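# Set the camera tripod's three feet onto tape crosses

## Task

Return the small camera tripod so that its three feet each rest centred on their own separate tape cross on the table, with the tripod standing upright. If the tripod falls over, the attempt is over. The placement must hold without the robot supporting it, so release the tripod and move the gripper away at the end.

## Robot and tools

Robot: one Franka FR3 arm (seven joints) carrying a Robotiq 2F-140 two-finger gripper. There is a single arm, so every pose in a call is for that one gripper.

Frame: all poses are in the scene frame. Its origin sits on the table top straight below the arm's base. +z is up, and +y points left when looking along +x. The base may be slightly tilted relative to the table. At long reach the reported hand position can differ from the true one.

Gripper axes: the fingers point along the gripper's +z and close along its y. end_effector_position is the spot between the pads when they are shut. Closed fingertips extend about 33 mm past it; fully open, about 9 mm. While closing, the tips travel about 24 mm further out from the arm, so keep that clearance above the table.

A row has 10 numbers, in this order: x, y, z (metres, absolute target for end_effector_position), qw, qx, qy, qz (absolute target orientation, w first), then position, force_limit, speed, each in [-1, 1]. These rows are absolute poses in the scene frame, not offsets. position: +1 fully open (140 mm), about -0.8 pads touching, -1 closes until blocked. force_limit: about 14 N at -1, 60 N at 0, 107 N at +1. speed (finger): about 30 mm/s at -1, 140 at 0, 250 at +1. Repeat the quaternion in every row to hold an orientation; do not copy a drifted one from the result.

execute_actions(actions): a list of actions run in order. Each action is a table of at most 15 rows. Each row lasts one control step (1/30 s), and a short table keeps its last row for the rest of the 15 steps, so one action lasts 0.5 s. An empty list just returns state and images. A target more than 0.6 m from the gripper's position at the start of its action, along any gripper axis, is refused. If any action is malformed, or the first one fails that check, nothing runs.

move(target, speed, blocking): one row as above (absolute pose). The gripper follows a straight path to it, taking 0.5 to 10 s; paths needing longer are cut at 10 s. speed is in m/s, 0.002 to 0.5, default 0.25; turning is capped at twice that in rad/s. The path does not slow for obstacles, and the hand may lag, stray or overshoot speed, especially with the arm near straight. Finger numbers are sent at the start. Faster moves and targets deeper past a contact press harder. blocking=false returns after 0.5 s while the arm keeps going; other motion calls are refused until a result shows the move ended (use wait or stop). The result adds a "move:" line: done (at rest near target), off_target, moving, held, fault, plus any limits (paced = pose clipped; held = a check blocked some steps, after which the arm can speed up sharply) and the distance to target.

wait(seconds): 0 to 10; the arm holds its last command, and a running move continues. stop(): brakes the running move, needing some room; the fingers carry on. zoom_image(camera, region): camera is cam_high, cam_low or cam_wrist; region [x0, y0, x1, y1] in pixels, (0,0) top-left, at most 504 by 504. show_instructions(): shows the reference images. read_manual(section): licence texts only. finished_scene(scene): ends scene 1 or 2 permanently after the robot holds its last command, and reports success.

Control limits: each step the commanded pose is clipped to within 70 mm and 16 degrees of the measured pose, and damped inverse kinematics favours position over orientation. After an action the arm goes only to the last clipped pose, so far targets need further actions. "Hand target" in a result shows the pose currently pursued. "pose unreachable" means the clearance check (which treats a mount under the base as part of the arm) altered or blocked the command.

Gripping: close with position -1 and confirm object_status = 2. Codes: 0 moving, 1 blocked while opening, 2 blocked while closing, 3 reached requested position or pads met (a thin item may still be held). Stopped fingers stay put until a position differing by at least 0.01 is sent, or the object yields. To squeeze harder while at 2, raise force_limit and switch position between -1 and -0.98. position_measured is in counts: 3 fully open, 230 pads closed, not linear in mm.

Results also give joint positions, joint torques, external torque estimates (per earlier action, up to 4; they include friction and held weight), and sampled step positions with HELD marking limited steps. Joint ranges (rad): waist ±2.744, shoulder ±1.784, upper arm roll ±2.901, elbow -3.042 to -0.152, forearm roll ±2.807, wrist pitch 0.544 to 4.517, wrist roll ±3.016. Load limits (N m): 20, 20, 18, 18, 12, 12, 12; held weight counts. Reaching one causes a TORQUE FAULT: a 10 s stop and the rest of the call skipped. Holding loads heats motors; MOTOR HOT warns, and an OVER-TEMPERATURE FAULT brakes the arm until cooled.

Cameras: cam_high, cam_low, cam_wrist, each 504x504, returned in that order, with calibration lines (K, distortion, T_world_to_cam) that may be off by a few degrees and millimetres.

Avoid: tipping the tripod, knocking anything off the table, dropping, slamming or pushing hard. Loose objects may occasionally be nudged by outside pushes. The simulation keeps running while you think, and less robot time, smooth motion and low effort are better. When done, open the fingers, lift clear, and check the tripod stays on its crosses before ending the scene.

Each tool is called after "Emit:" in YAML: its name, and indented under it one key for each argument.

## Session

Emit:
execute_actions:
  actions: []

Scene clock: 0.00 s.
end_effector_position=(+0.7950, -0.3636, +0.2710) position_measured=109 object_status=3 end_effector_quat_wxyz=(+0.490, +0.781, +0.376, +0.096)
Joint positions: [-0.215  0.534 -0.105 -1.597 -1.437  2.669 -1.614]
Joint velocities: [-0.     0.001 -0.001 -0.001  0.     0.    -0.002]
Joint torques (N m, as the joint torque sensors report them, + toward a larger angle): no reading
External joint torques (N m, as the arm's controller estimates them; a push from outside toward a larger angle lowers the number): no reading
Hand target: +0.795, -0.364, +0.271; +0.490, +0.781, +0.376, +0.096
camera_calibration (this result's frames):
cam_wrist: T_world_to_cam=[[0.399655, -0.359072, 0.843412, -0.673437], [-0.904589, -0.303346, 0.299499, 0.529783], [0.148305, -0.882637, -0.446046, -0.134423], [0, 0, 0, 1]] pos_world=[0.768314, -0.199751, 0.349356]

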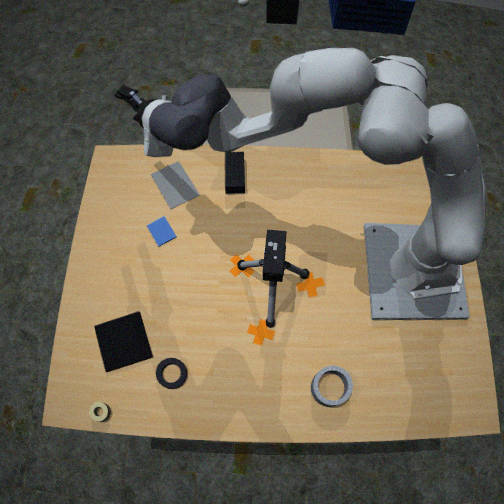

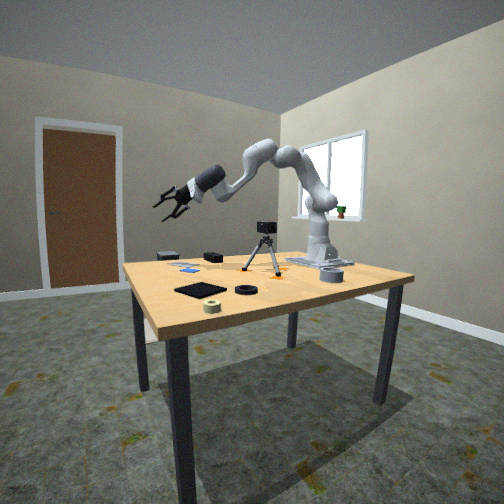

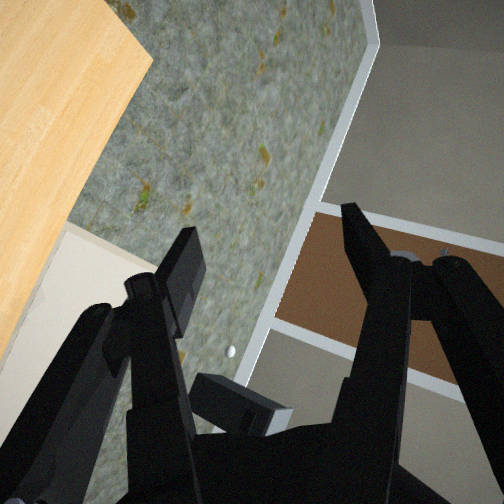

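Emit:
show_instructions:

Emit:
zoom_image:
  camera: "cam_high"
  region: [210, 220, 350, 360]

Reference images for this scene: manual page 1, manual page 2, manual page 3.

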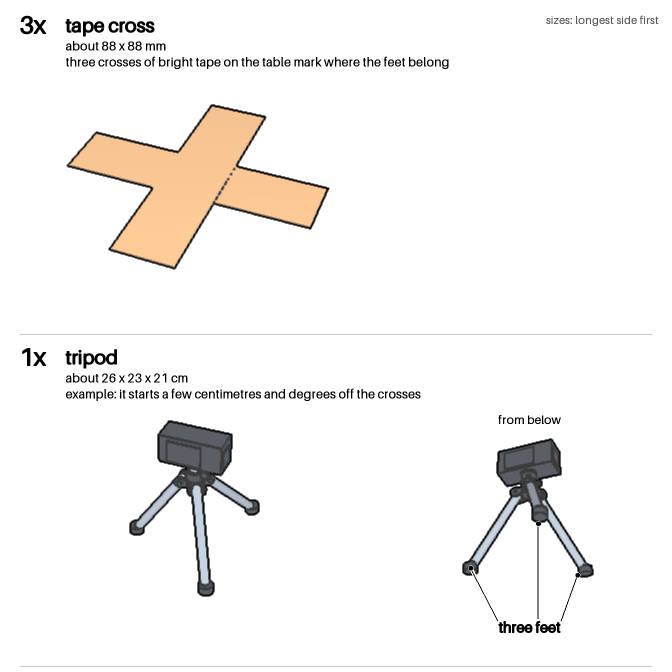

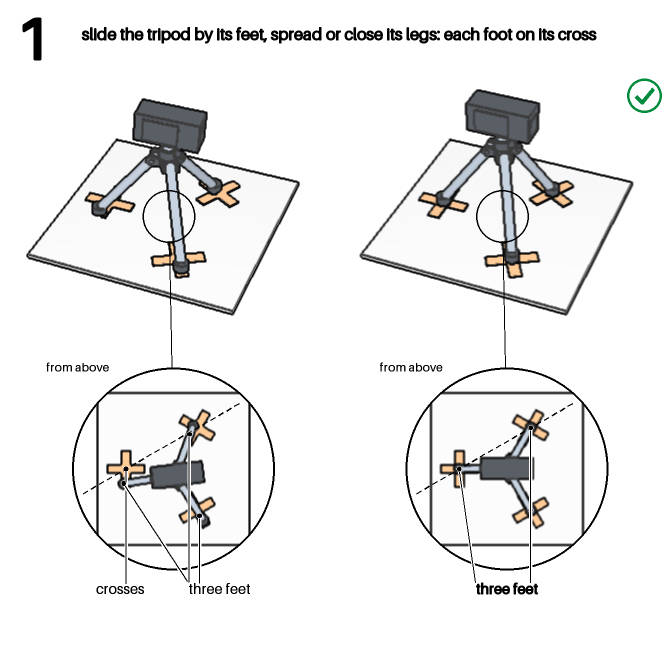

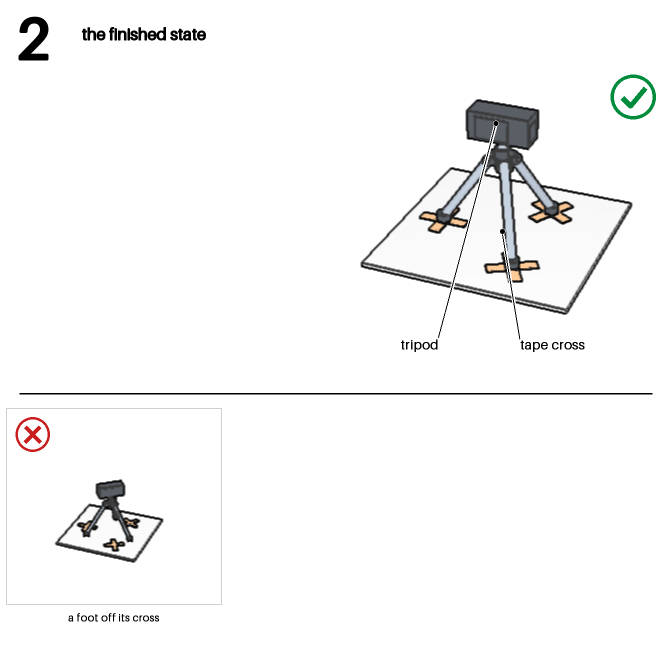

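Region (210, 220, 350, 360) of cam_high's 504x504 image, scaled by 3.600, with more detail than that image has.

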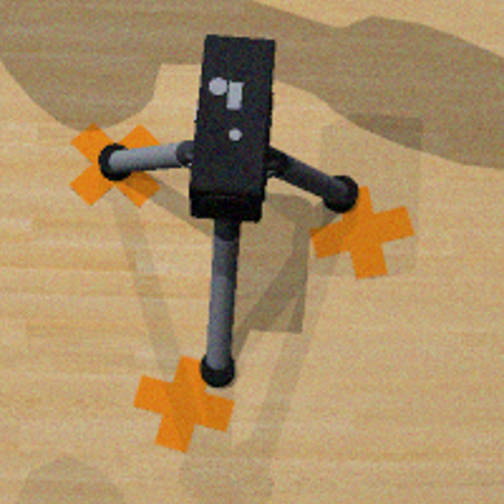

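Emit:
move:
  target: [0.60,0.22,0.36,0.116,0.732,0.659,-0.129,0,-0.8,0]
  speed: 0.3

Emit:
move:
  target: [0.425,0.215,0.10,0.116,0.732,0.659,-0.129,0,-0.8,0]
  speed: 0.2

Scene clock: 13.00 s.
end_effector_position=(+0.6087, +0.2271, +0.3591) position_measured=129 object_status=3 end_effector_quat_wxyz=(+0.114, +0.729, +0.663, -0.127)
Joint positions: [ 0.311  0.6    0.415 -0.942 -0.507  1.282 -2.493]
Joint velocities: [-0.     0.002  0.001  0.002 -0.002 -0.013 -0.009]
Joint torques (N m, as the joint torque sensors report them, + toward a larger angle): [  1.92 -47.78   4.45  23.17  -0.5    1.62  -0.35]
External joint torques (N m, as the arm's controller estimates them; a push from outside toward a larger angle lowers the number): [ 1.76 -0.89 -0.9   1.27 -0.56 -0.22 -0.34]
Hand target: +0.608, +0.227, +0.359; +0.115, +0.727, +0.665, -0.129
Off the commanded pose: 0.011 m, 1 deg.
move: off_target
camera_calibration (this result's frames):
cam_wrist: T_world_to_cam=[[0.96914, -0.245823, 0.0184208, -0.537273], [-0.190361, -0.698815, 0.689507, 0.0290526], [-0.156624, -0.671735, -0.724045, 0.691479], [0, 0, 0, 1]] pos_world=[0.634525, 0.352719, 0.490527]

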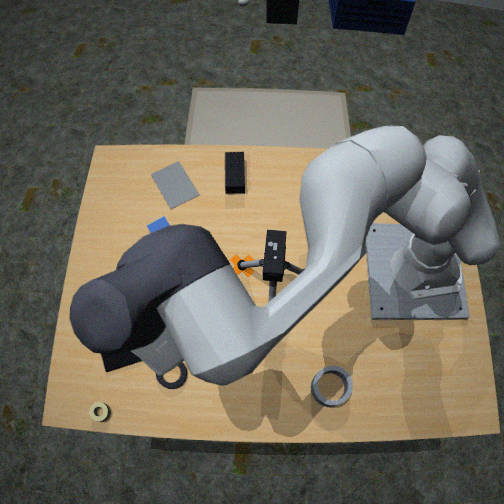

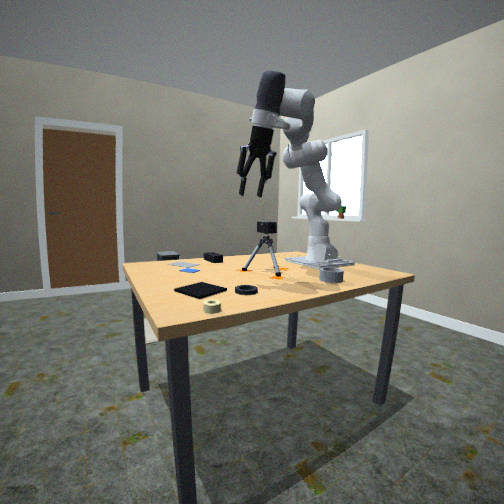

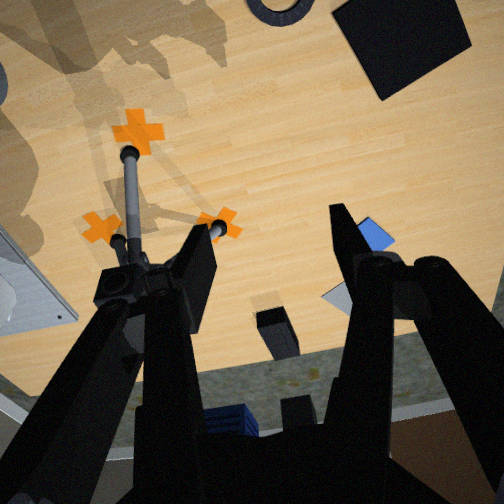

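Scene clock: 15.33 s.
end_effector_position=(+0.4241, +0.2153, +0.1034) position_measured=129 object_status=3 end_effector_quat_wxyz=(+0.113, +0.730, +0.662, -0.130)
Joint positions: [ 0.204  0.198  0.462 -2.2   -0.401  2.094 -2.164]
Joint velocities: [ 0.001  0.001 -0.001 -0.    -0.002  0.011  0.029]
Joint torques (N m, as the joint torque sensors report them, + toward a larger angle): [  1.45 -33.09   1.24  19.1   -0.18   2.17   0.06]
External joint torques (N m, as the arm's controller estimates them; a push from outside toward a larger angle lowers the number): [ 1.32 -2.07 -1.64 -1.18 -0.63  0.52  0.07]
Hand target: +0.424, +0.215, +0.103; +0.115, +0.733, +0.658, -0.128
Off the commanded pose: 0.004 m, 0 deg.
move: off_target
camera_calibration (this result's frames):
cam_wrist: T_world_to_cam=[[0.968427, -0.248889, 0.0142693, -0.355186], [-0.189252, -0.696708, 0.69194, 0.160751], [-0.162275, -0.672794, -0.721814, 0.471847], [0, 0, 0, 1]] pos_world=[0.450963, 0.34105, 0.234424]

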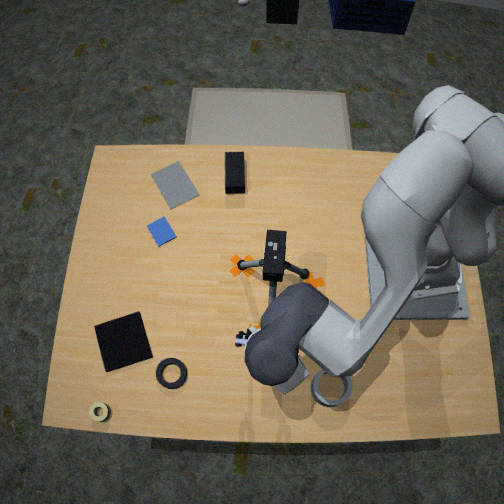

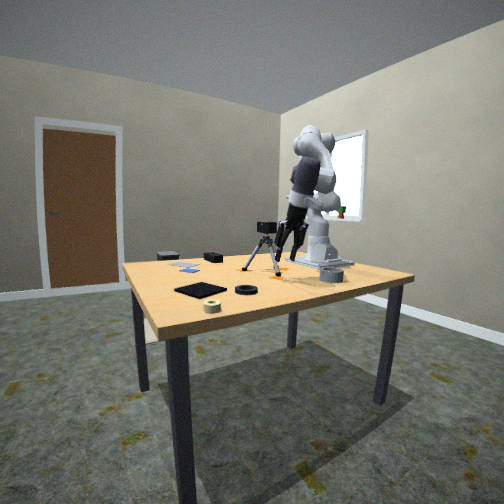

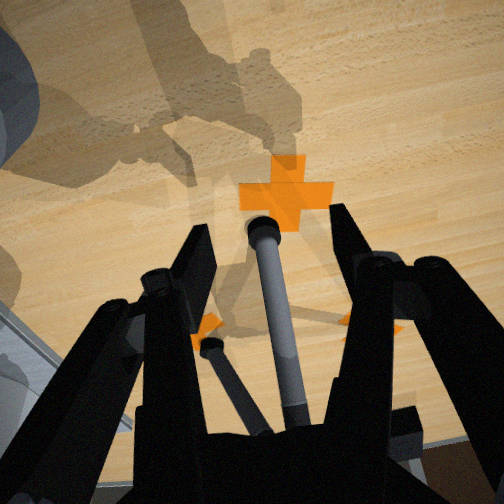

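Emit:
move:
  target: [0.406,0.158,0.045,0.116,0.732,0.659,-0.129,0,-0.8,0]
  speed: 0.06

Emit:
zoom_image:
  camera: "cam_low"
  region: [230, 205, 314, 289]

Scene clock: 22.27 s.
end_effector_position=(+0.4048, +0.1591, +0.0466) position_measured=129 object_status=3 end_effector_quat_wxyz=(+0.116, +0.730, +0.660, -0.129)
Joint positions: [ 0.162  0.194  0.405 -2.386 -0.487  2.285 -2.14 ]
Joint velocities: [ 0.     0.001 -0.001 -0.    -0.002  0.01   0.007]
Joint torques (N m, as the joint torque sensors report them, + toward a larger angle): [  0.35 -29.46   0.47  16.53  -0.26   2.15   0.07]
External joint torques (N m, as the arm's controller estimates them; a push from outside toward a larger angle lowers the number): [ 0.16 -0.23 -2.01 -1.27 -0.7   0.52  0.08]
Hand target: +0.405, +0.158, +0.045; +0.116, +0.732, +0.659, -0.129
Off the commanded pose: 0.002 m, 0 deg.
move: done
camera_calibration (this result's frames):
cam_wrist: T_world_to_cam=[[0.967907, -0.250542, 0.0196219, -0.349495], [-0.193731, -0.694134, 0.693287, 0.158635], [-0.160077, -0.674838, -0.720395, 0.389259], [0, 0, 0, 1]] pos_world=[0.431322, 0.285237, 0.177298]

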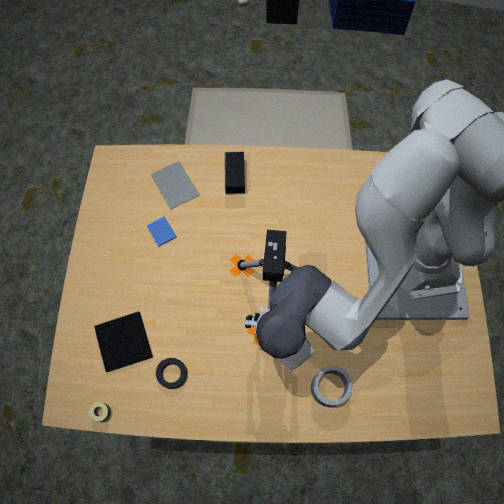

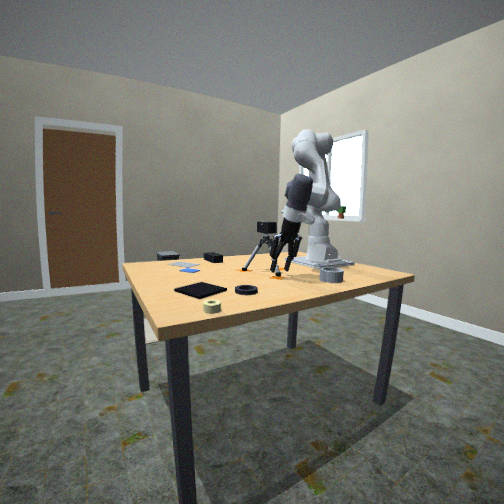

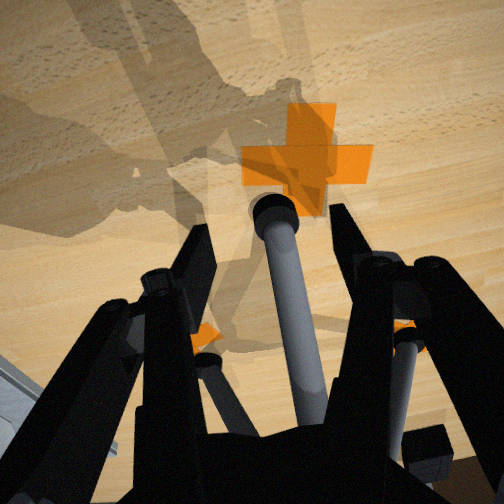

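Region (230, 205, 314, 289) of cam_low's 504x504 image, scaled by 6.000, with more detail than that image has.

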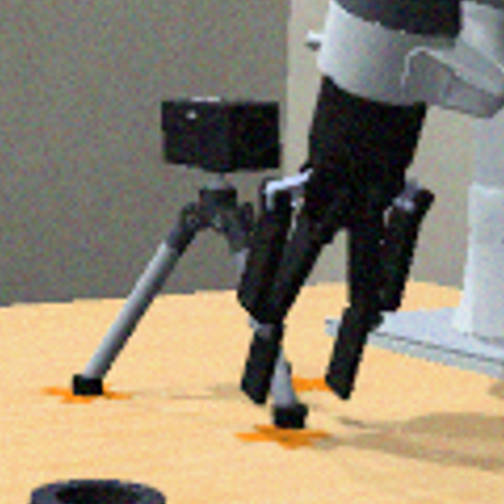

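Emit:
move:
  target: [0.408,0.161,0.039,0.116,0.732,0.659,-0.129,0,-0.8,0]
  speed: 0.02

Emit:
move:
  target: [0.408,0.161,0.039,0.116,0.732,0.659,-0.129,-1,-0.8,-0.7]
  speed: 0.02

Emit:
move:
  target: [0.408,0.161,0.046,0.116,0.732,0.659,-0.129,-1,-0.8,-0.7]
  speed: 0.02

Emit:
move:
  target: [0.434,0.185,0.046,0.1035,0.792,0.586,-0.140,-1,-0.8,-0.7]
  speed: 0.025

Emit:
zoom_image:
  camera: "cam_high"
  region: [210, 220, 350, 360]

Emit:
zoom_image:
  camera: "cam_low"
  region: [230, 205, 314, 289]

Scene clock: 27.43 s.
end_effector_position=(+0.4061, +0.1597, +0.0388) position_measured=129 object_status=3 end_effector_quat_wxyz=(+0.115, +0.730, +0.661, -0.131)
Joint positions: [ 0.162  0.221  0.403 -2.375 -0.503  2.291 -2.128]
Joint velocities: [ 0.     0.004  0.     0.005 -0.008  0.003  0.014]
Joint torques (N m, as the joint torque sensors report them, + toward a larger angle): [  1.66 -29.71   0.95  18.88  -0.13   2.07   0.07]
External joint torques (N m, as the arm's controller estimates them; a push from outside toward a larger angle lowers the number): [ 1.5   0.26 -1.84  1.27 -0.56  0.44  0.08]
Hand target: +0.408, +0.161, +0.039; +0.116, +0.732, +0.659, -0.129
Off the commanded pose: 0.002 m, 0 deg.
move: done
camera_calibration (this result's frames):
cam_wrist: T_world_to_cam=[[0.968055, -0.250265, 0.0154091, -0.350326], [-0.19025, -0.693097, 0.695286, 0.163079], [-0.163326, -0.676006, -0.718568, 0.385688], [0, 0, 0, 1]] pos_world=[0.433153, 0.286083, 0.169155]

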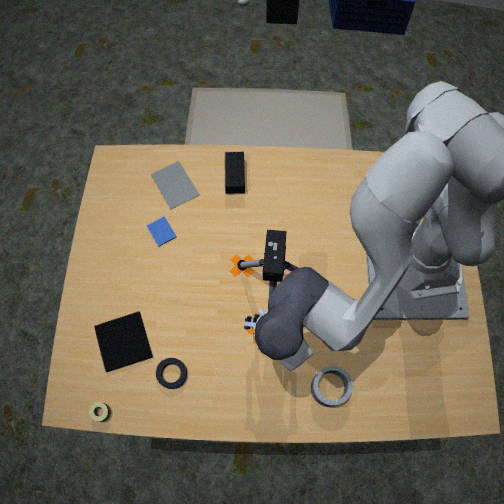

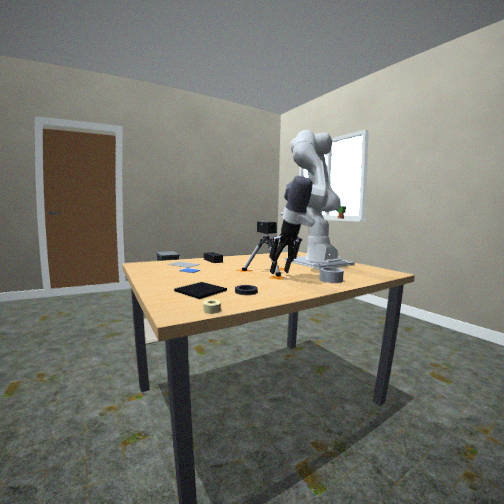

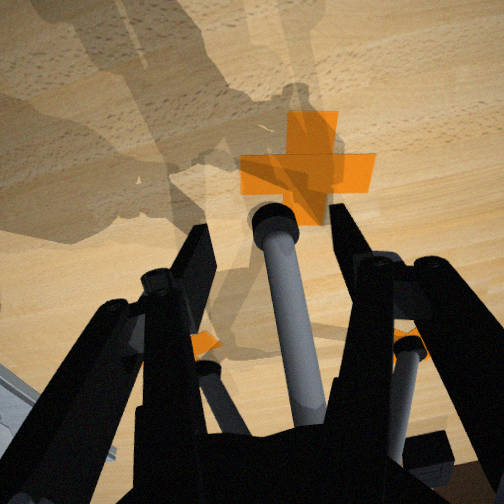

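Scene clock: 28.33 s.
end_effector_position=(+0.4070, +0.1604, +0.0391) position_measured=197 object_status=2 end_effector_quat_wxyz=(+0.116, +0.731, +0.660, -0.130)
Joint positions: [ 0.162  0.221  0.403 -2.374 -0.504  2.292 -2.125]
Joint velocities: [-0.    -0.001  0.    -0.001  0.    -0.     0.003]
Joint torques (N m, as the joint torque sensors report them, + toward a larger angle): [  1.28 -29.78   1.21  18.74  -0.04   1.99   0.11]
External joint torques (N m, as the arm's controller estimates them; a push from outside toward a larger angle lowers the number): [ 1.07  0.22 -1.61  1.11 -0.47  0.35  0.12]
Hand target: +0.408, +0.161, +0.039; +0.116, +0.732, +0.659, -0.129
Off the commanded pose: 0.001 m, 0 deg.
move: done
camera_calibration (this result's frames):
cam_wrist: T_world_to_cam=[[0.967522, -0.252155, 0.0178592, -0.350596], [-0.193536, -0.693444, 0.694032, 0.164947], [-0.162619, -0.674947, -0.719723, 0.386123], [0, 0, 0, 1]] pos_world=[0.433923, 0.28659, 0.169685]

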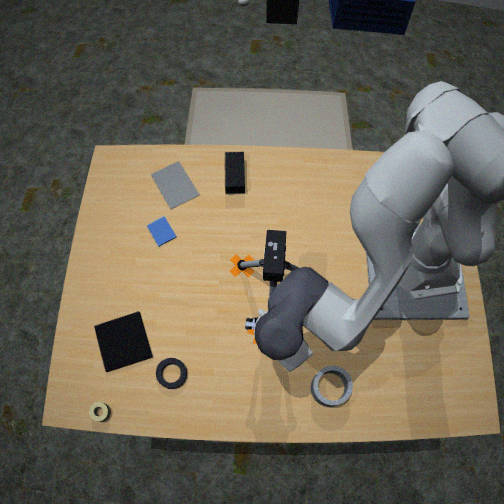

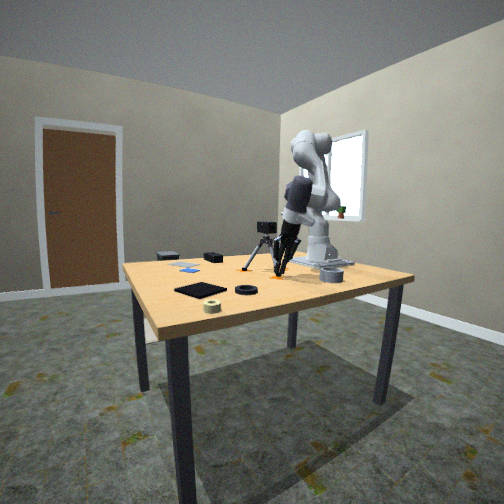

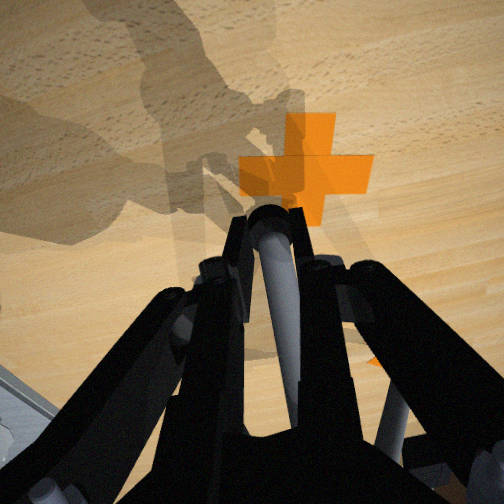

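Scene clock: 29.03 s.
end_effector_position=(+0.4076, +0.1607, +0.0445) position_measured=197 object_status=2 end_effector_quat_wxyz=(+0.116, +0.733, +0.658, -0.129)
Joint positions: [ 0.162  0.208  0.404 -2.374 -0.492  2.284 -2.129]
Joint velocities: [-0.    -0.004 -0.001  0.     0.004 -0.002 -0.007]
Joint torques (N m, as the joint torque sensors report them, + toward a larger angle): [  0.56 -31.77   2.45  18.57   1.1    1.35  -0.26]
External joint torques (N m, as the arm's controller estimates them; a push from outside toward a larger angle lowers the number): [ 0.44 -2.08 -0.13  0.74  0.65 -0.28 -0.25]
Hand target: +0.408, +0.161, +0.046; +0.116, +0.732, +0.659, -0.129
Off the commanded pose: 0.002 m, 0 deg.
move: done
camera_calibration (this result's frames):
cam_wrist: T_world_to_cam=[[0.965929, -0.257963, 0.0208861, -0.349818], [-0.200036, -0.692941, 0.692689, 0.164139], [-0.164215, -0.673266, -0.720934, 0.390753], [0, 0, 0, 1]] pos_world=[0.434901, 0.28658, 0.175316]

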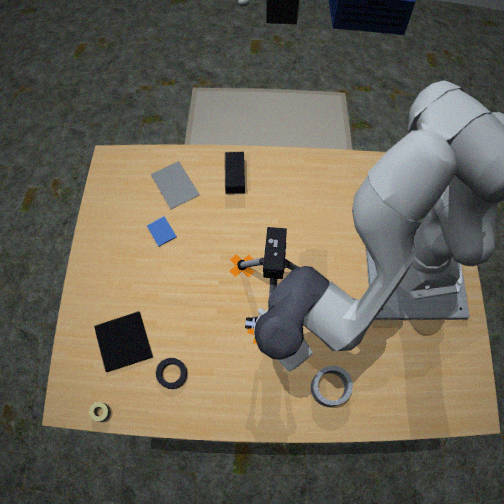

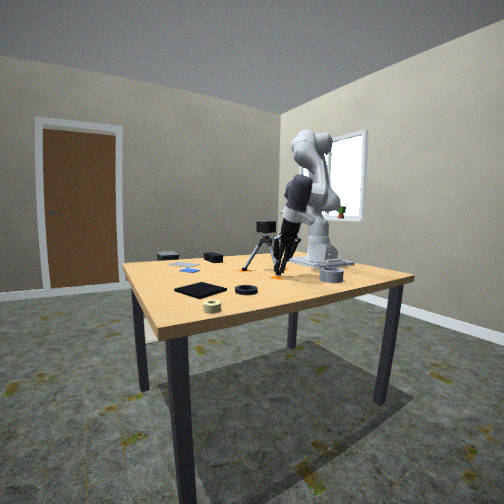

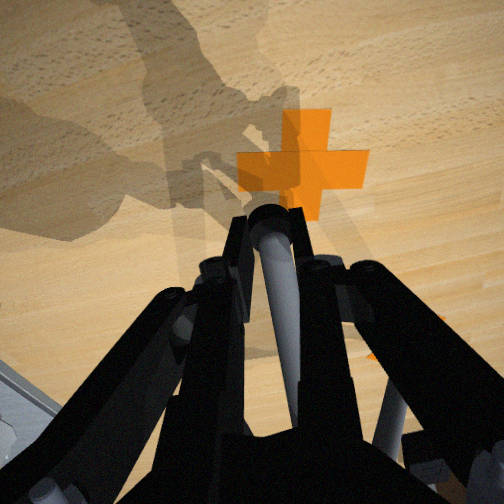

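Scene clock: 33.03 s.
end_effector_position=(+0.4343, +0.1843, +0.0450) position_measured=197 object_status=2 end_effector_quat_wxyz=(+0.103, +0.787, +0.592, -0.139)
Joint positions: [ 0.175  0.324  0.401 -2.198 -0.449  2.179 -2.009]
Joint velocities: [ 0.     0.003  0.     0.005  0.002 -0.006  0.018]
Joint torques (N m, as the joint torque sensors report them, + toward a larger angle): [  1.63 -34.69   2.35  20.18   1.22   1.17   0.24]
External joint torques (N m, as the arm's controller estimates them; a push from outside toward a larger angle lowers the number): [ 1.41 -0.62 -1.85  1.62  0.76 -0.42  0.25]
Hand target: +0.434, +0.184, +0.045; +0.104, +0.791, +0.586, -0.140
Off the commanded pose: 0.001 m, 1 deg.
move: done
camera_calibration (this result's frames):
cam_wrist: T_world_to_cam=[[0.907044, -0.420643, 0.0181609, -0.313778], [-0.314614, -0.648483, 0.693172, 0.227032], [-0.279801, -0.634451, -0.720543, 0.454404], [0, 0, 0, 1]] pos_world=[0.483181, 0.303535, 0.175744]

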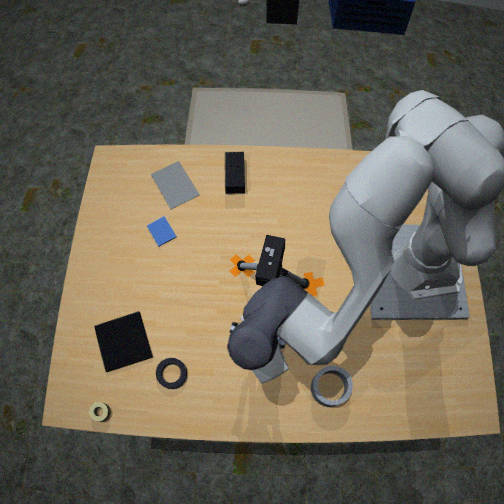

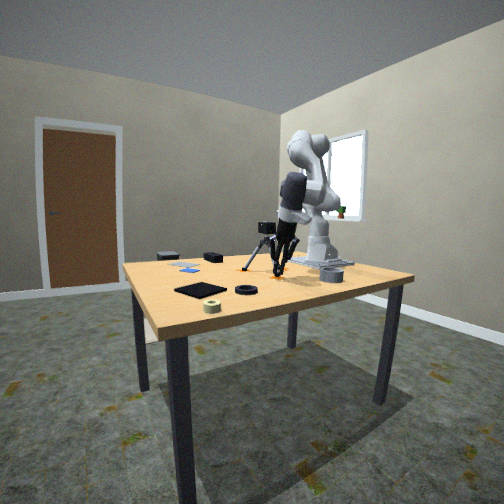

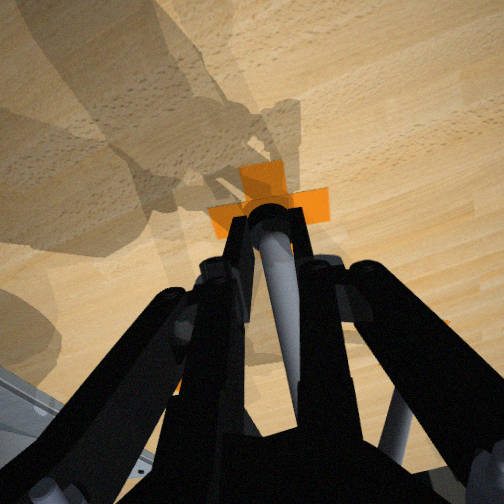

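Region (210, 220, 350, 360) of cam_high's 504x504 image, scaled by 3.600, with more detail than that image has.

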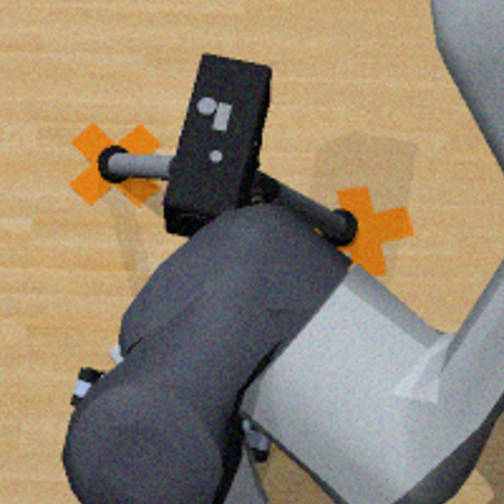

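Region (230, 205, 314, 289) of cam_low's 504x504 image, scaled by 6.000, with more detail than that image has.

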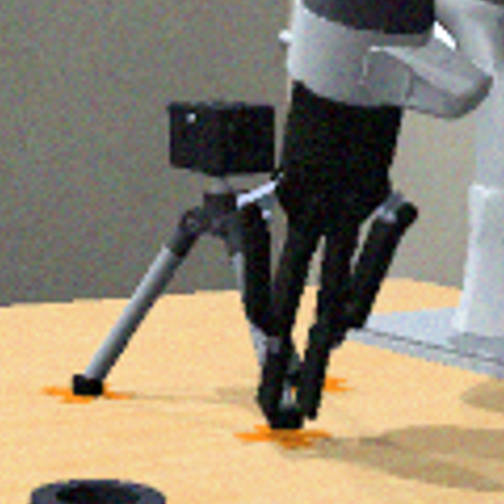

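Emit:
move:
  target: [0.434,0.185,0.0395,0.1017,0.799,0.5755,-0.141,-1,-0.8,-0.7]
  speed: 0.012

Emit:
move:
  target: [0.434,0.185,0.040,0.1035,0.792,0.586,-0.140,0,-0.8,-0.5]
  speed: 0.02

Emit:
move:
  target: [0.445,0.25,0.12,0.1035,0.792,0.586,-0.140,0,-0.8,-0.5]
  speed: 0.12

Emit:
move:
  target: [0.36,0.30,0.2,0,0.94,-0.342,0,0,-0.8,-0.5]
  speed: 0.4

Emit:
move:
  target: [0.29,0.22,0.15,0,0.13,-0.991,0,0,-0.8,-0.5]
  speed: 0.4

Emit:
move:
  target: [0.295,0.035,0.11,0,0.13,-0.991,0,0,-0.8,-0.5]
  speed: 0.12

Scene clock: 45.93 s.
end_effector_position=(+0.4338, +0.1849, +0.0396) position_measured=197 object_status=2 end_effector_quat_wxyz=(+0.101, +0.795, +0.581, -0.141)
Joint positions: [ 0.176  0.34   0.399 -2.191 -0.449  2.18  -1.983]
Joint velocities: [ 0.     0.002  0.001 -0.002 -0.002 -0.     0.009]
Joint torques (N m, as the joint torque sensors report them, + toward a larger angle): [  1.49 -34.58   2.21  19.75   1.07   1.52   0.36]
External joint torques (N m, as the arm's controller estimates them; a push from outside toward a larger angle lowers the number): [ 1.2  -0.21 -2.21  1.4   0.62 -0.05  0.38]
Hand target: +0.434, +0.185, +0.039; +0.102, +0.799, +0.576, -0.141
Off the commanded pose: 0.000 m, 1 deg.
move: done
camera_calibration (this result's frames):
cam_wrist: T_world_to_cam=[[0.895587, -0.444523, 0.0179702, -0.303573], [-0.331336, -0.639503, 0.693724, 0.236561], [-0.296884, -0.627244, -0.720017, 0.456833], [0, 0, 0, 1]] pos_world=[0.485883, 0.302883, 0.170275]

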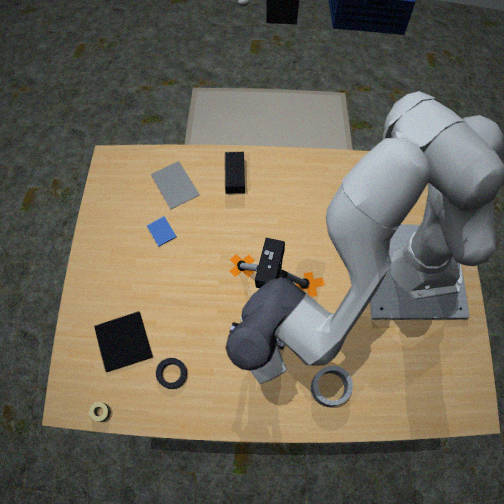

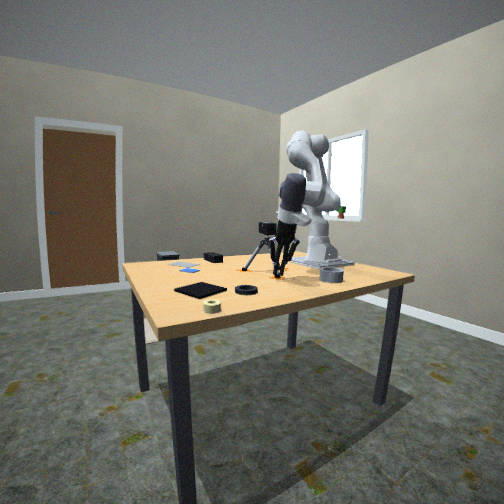

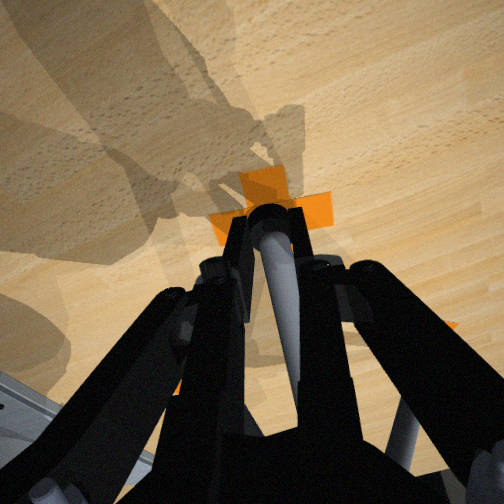

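Scene clock: 46.67 s.
end_effector_position=(+0.4343, +0.1844, +0.0399) position_measured=129 object_status=3 end_effector_quat_wxyz=(+0.103, +0.794, +0.583, -0.141)
Joint positions: [ 0.176  0.34   0.399 -2.192 -0.453  2.181 -1.983]
Joint velocities: [ 0.001  0.001  0.002 -0.002 -0.001 -0.    -0.   ]
Joint torques (N m, as the joint torque sensors report them, + toward a larger angle): [  1.25 -36.67   4.04  17.13  -0.2    2.02  -0.31]
External joint torques (N m, as the arm's controller estimates them; a push from outside toward a larger angle lowers the number): [ 0.99 -2.21 -0.35 -1.35 -0.66  0.43 -0.3 ]
Hand target: +0.434, +0.185, +0.040; +0.104, +0.792, +0.586, -0.140
Off the commanded pose: 0.001 m, 0 deg.
move: done
camera_calibration (this result's frames):
cam_wrist: T_world_to_cam=[[0.897043, -0.441473, 0.0203951, -0.305618], [-0.330539, -0.639569, 0.694043, 0.23592], [-0.293357, -0.629327, -0.719645, 0.455703], [0, 0, 0, 1]] pos_world=[0.485817, 0.302752, 0.170439]

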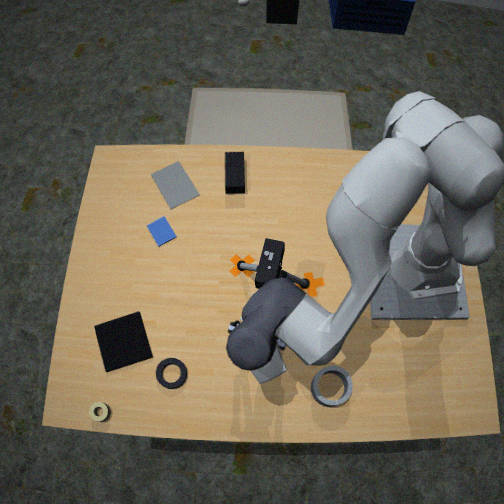

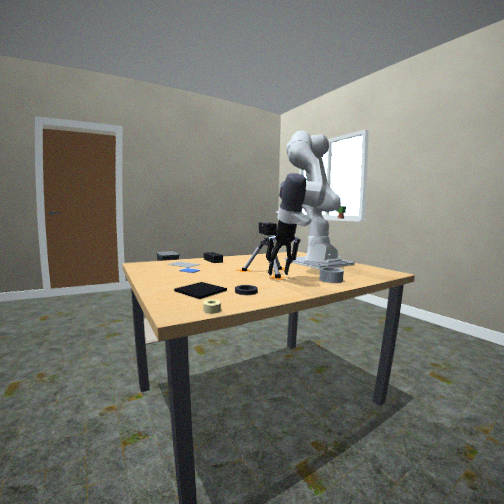

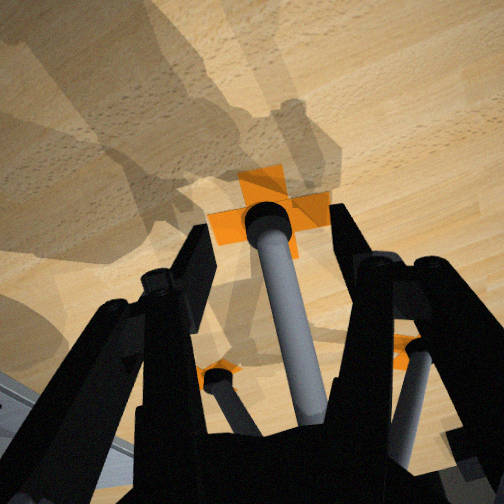

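Scene clock: 48.13 s.
end_effector_position=(+0.4478, +0.2493, +0.1195) position_measured=129 object_status=3 end_effector_quat_wxyz=(+0.104, +0.793, +0.584, -0.138)
Joint positions: [ 0.233  0.318  0.463 -1.987 -0.374  1.951 -1.989]
Joint velocities: [-0.001  0.002 -0.     0.    -0.001 -0.011  0.   ]
Joint torques (N m, as the joint torque sensors report them, + toward a larger angle): [  1.43 -35.7    4.32  22.51   1.18   1.38  -0.32]
External joint torques (N m, as the arm's controller estimates them; a push from outside toward a larger angle lowers the number): [ 1.28 -0.09 -0.35  1.37  0.69 -0.21 -0.31]
Hand target: +0.447, +0.250, +0.120; +0.103, +0.792, +0.586, -0.140
Off the commanded pose: 0.003 m, 0 deg.
move: done
camera_calibration (this result's frames):
cam_wrist: T_world_to_cam=[[0.899254, -0.436754, 0.0242614, -0.293322], [-0.330315, -0.64165, 0.692227, 0.227257], [-0.286765, -0.630501, -0.721272, 0.555368], [0, 0, 0, 1]] pos_world=[0.498098, 0.367871, 0.250375]

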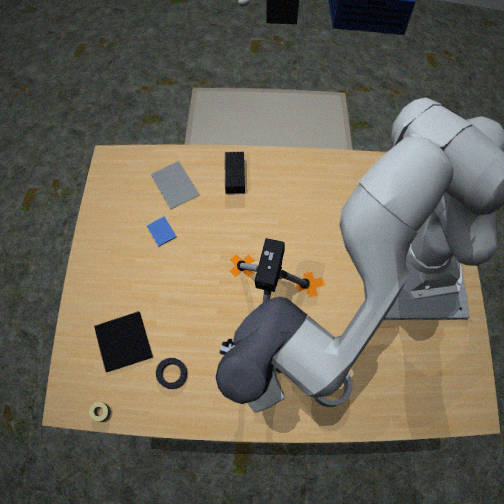

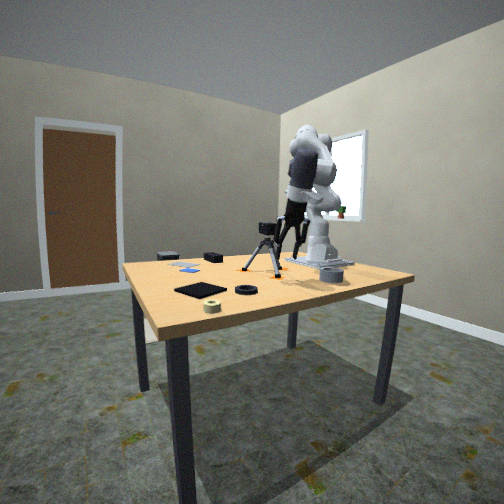

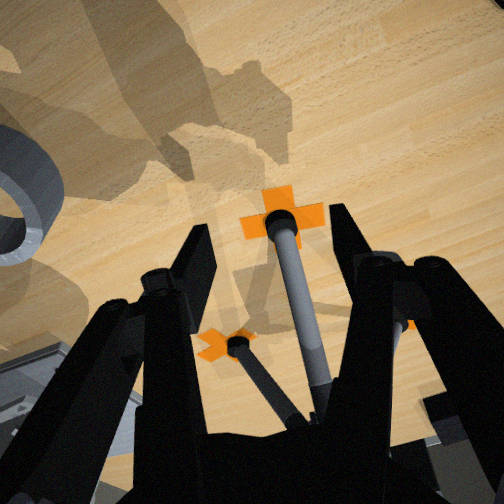

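Scene clock: 51.80 s.
end_effector_position=(+0.3596, +0.3050, +0.2006) position_measured=129 object_status=3 end_effector_quat_wxyz=(-0.005, +0.942, -0.334, -0.005)
Joint positions: [ 0.197 -0.208  0.532 -2.376  0.14   2.193 -0.293]
Joint velocities: [-0.001 -0.     0.001 -0.    -0.002  0.     0.031]
Joint torques (N m, as the joint torque sensors report them, + toward a larger angle): [ -0.6  -20.77  -3.14  24.16   0.04   2.59   0.14]
External joint torques (N m, as the arm's controller estimates them; a push from outside toward a larger angle lowers the number): [-0.7  -1.22 -0.1   1.08 -0.62  0.07  0.14]
Hand target: +0.361, +0.305, +0.202; -0.006, +0.940, -0.340, -0.003
Off the commanded pose: 0.005 m, 1 deg.
move: off_target
camera_calibration (this result's frames):
cam_wrist: T_world_to_cam=[[-0.739139, -0.672517, -0.0373528, 0.481822], [-0.622192, 0.660486, 0.420279, -0.0599796], [-0.257974, 0.333885, -0.906626, 0.35634], [0, 0, 0, 1]] pos_world=[0.410741, 0.244673, 0.366272]

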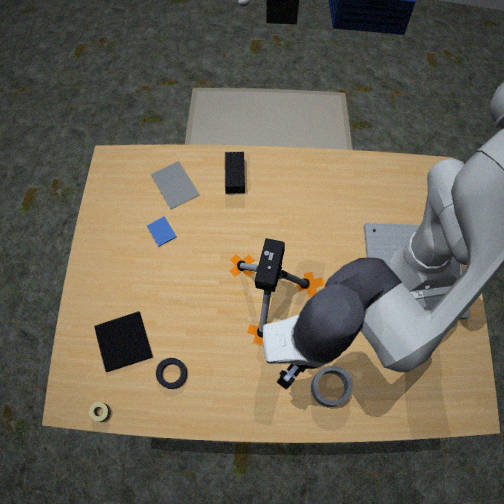

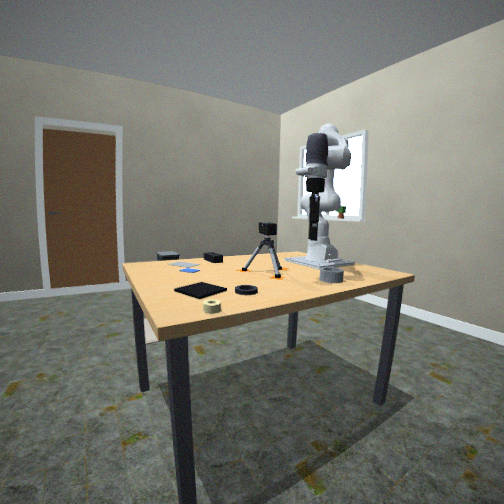

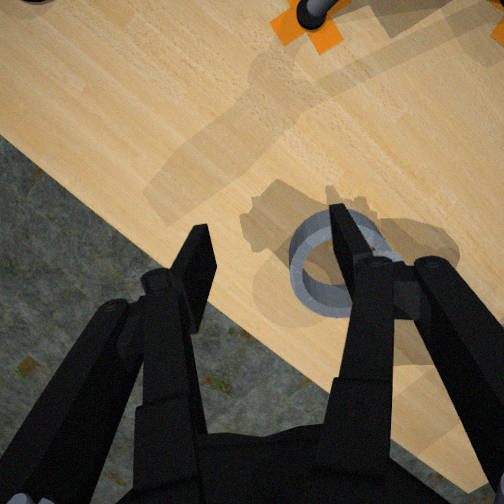

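Scene clock: 55.57 s.
end_effector_position=(+0.2865, +0.2292, +0.1556) position_measured=129 object_status=3 end_effector_quat_wxyz=(+0.004, -0.141, +0.990, +0.012)
Joint positions: [-0.36  -0.884  1.072 -2.7    0.862  2.004  1.304]
Joint velocities: [ 0.    -0.001  0.001  0.     0.001 -0.003  0.029]
Joint torques (N m, as the joint torque sensors report them, + toward a larger angle): [ -0.48   4.6  -15.88  17.96   1.42   2.21   0.15]
External joint torques (N m, as the arm's controller estimates them; a push from outside toward a larger angle lowers the number): [-0.52 -0.56  0.39  0.69  0.66 -0.23  0.15]
Hand target: +0.287, +0.230, +0.156; +0.004, -0.135, +0.991, +0.012
Off the commanded pose: 0.011 m, 2 deg.
move: off_target
camera_calibration (this result's frames):
cam_wrist: T_world_to_cam=[[-0.131877, 0.991223, -0.00922164, -0.184568], [0.901021, 0.123744, 0.415751, -0.349076], [0.413243, 0.0465192, -0.909432, 0.196011], [0, 0, 0, 1]] pos_world=[0.209184, 0.217026, 0.321685]

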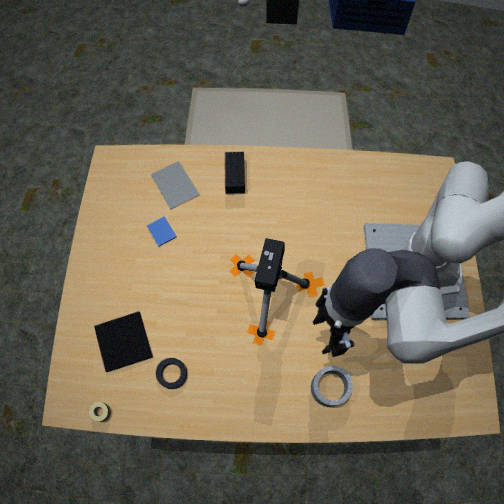

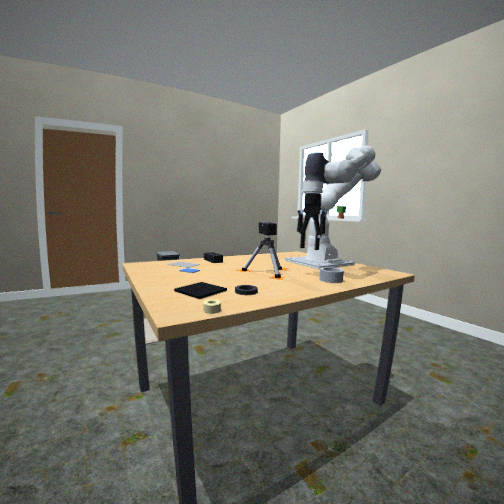

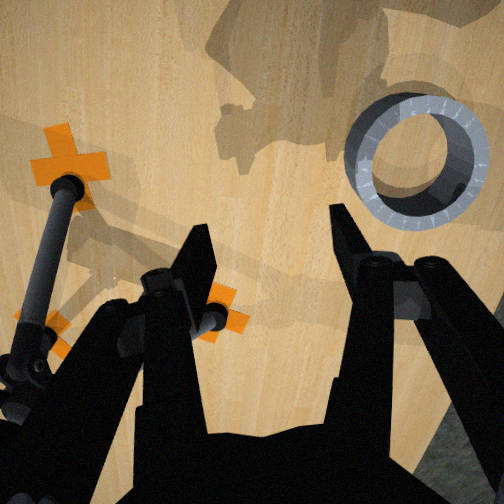

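Scene clock: 57.93 s.
end_effector_position=(+0.2956, +0.0371, +0.1079) position_measured=129 object_status=3 end_effector_quat_wxyz=(+0.003, -0.122, +0.992, +0.003)
Joint positions: [-0.51  -0.779  0.836 -2.965  0.728  2.243  0.939]
Joint velocities: [ 0.001  0.001 -0.001 -0.001 -0.     0.008 -0.028]
Joint torques (N m, as the joint torque sensors report them, + toward a larger angle): [  1.4    1.28 -11.7   16.55   0.02   2.86  -0.36]
External joint torques (N m, as the arm's controller estimates them; a push from outside toward a larger angle lowers the number): [ 1.33  1.49 -1.98 -1.76 -0.61  0.42 -0.36]
Hand target: +0.295, +0.036, +0.107; +0.003, -0.128, +0.992, +0.002
Off the commanded pose: 0.003 m, 1 deg.
move: done
camera_calibration (this result's frames):
cam_wrist: T_world_to_cam=[[-0.0942609, 0.995179, -0.0270814, -0.00270323], [0.905003, 0.0969911, 0.414201, -0.313714], [0.414831, 0.0145342, -0.909782, 0.158534], [0, 0, 0, 1]] pos_world=[0.217893, 0.0308135, 0.274098]

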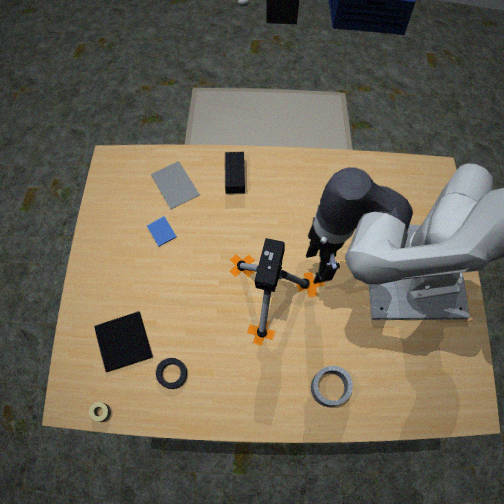

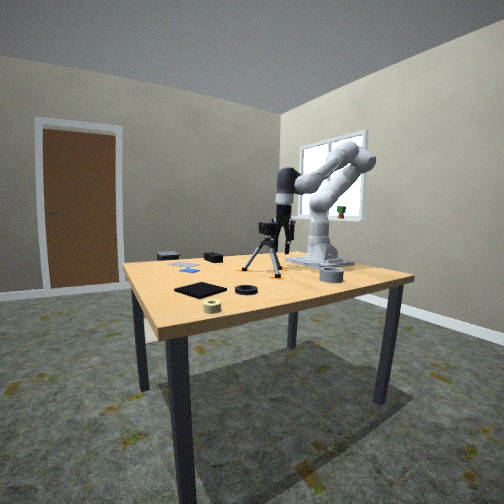

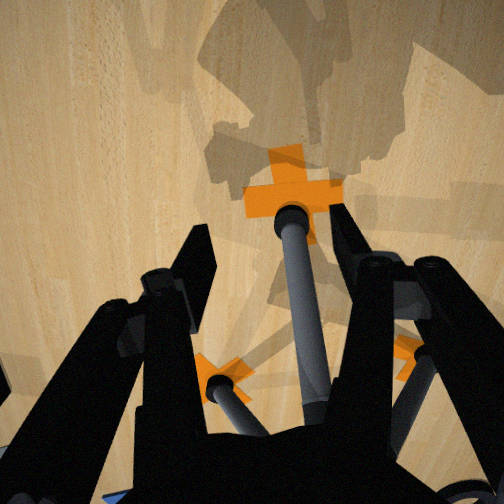

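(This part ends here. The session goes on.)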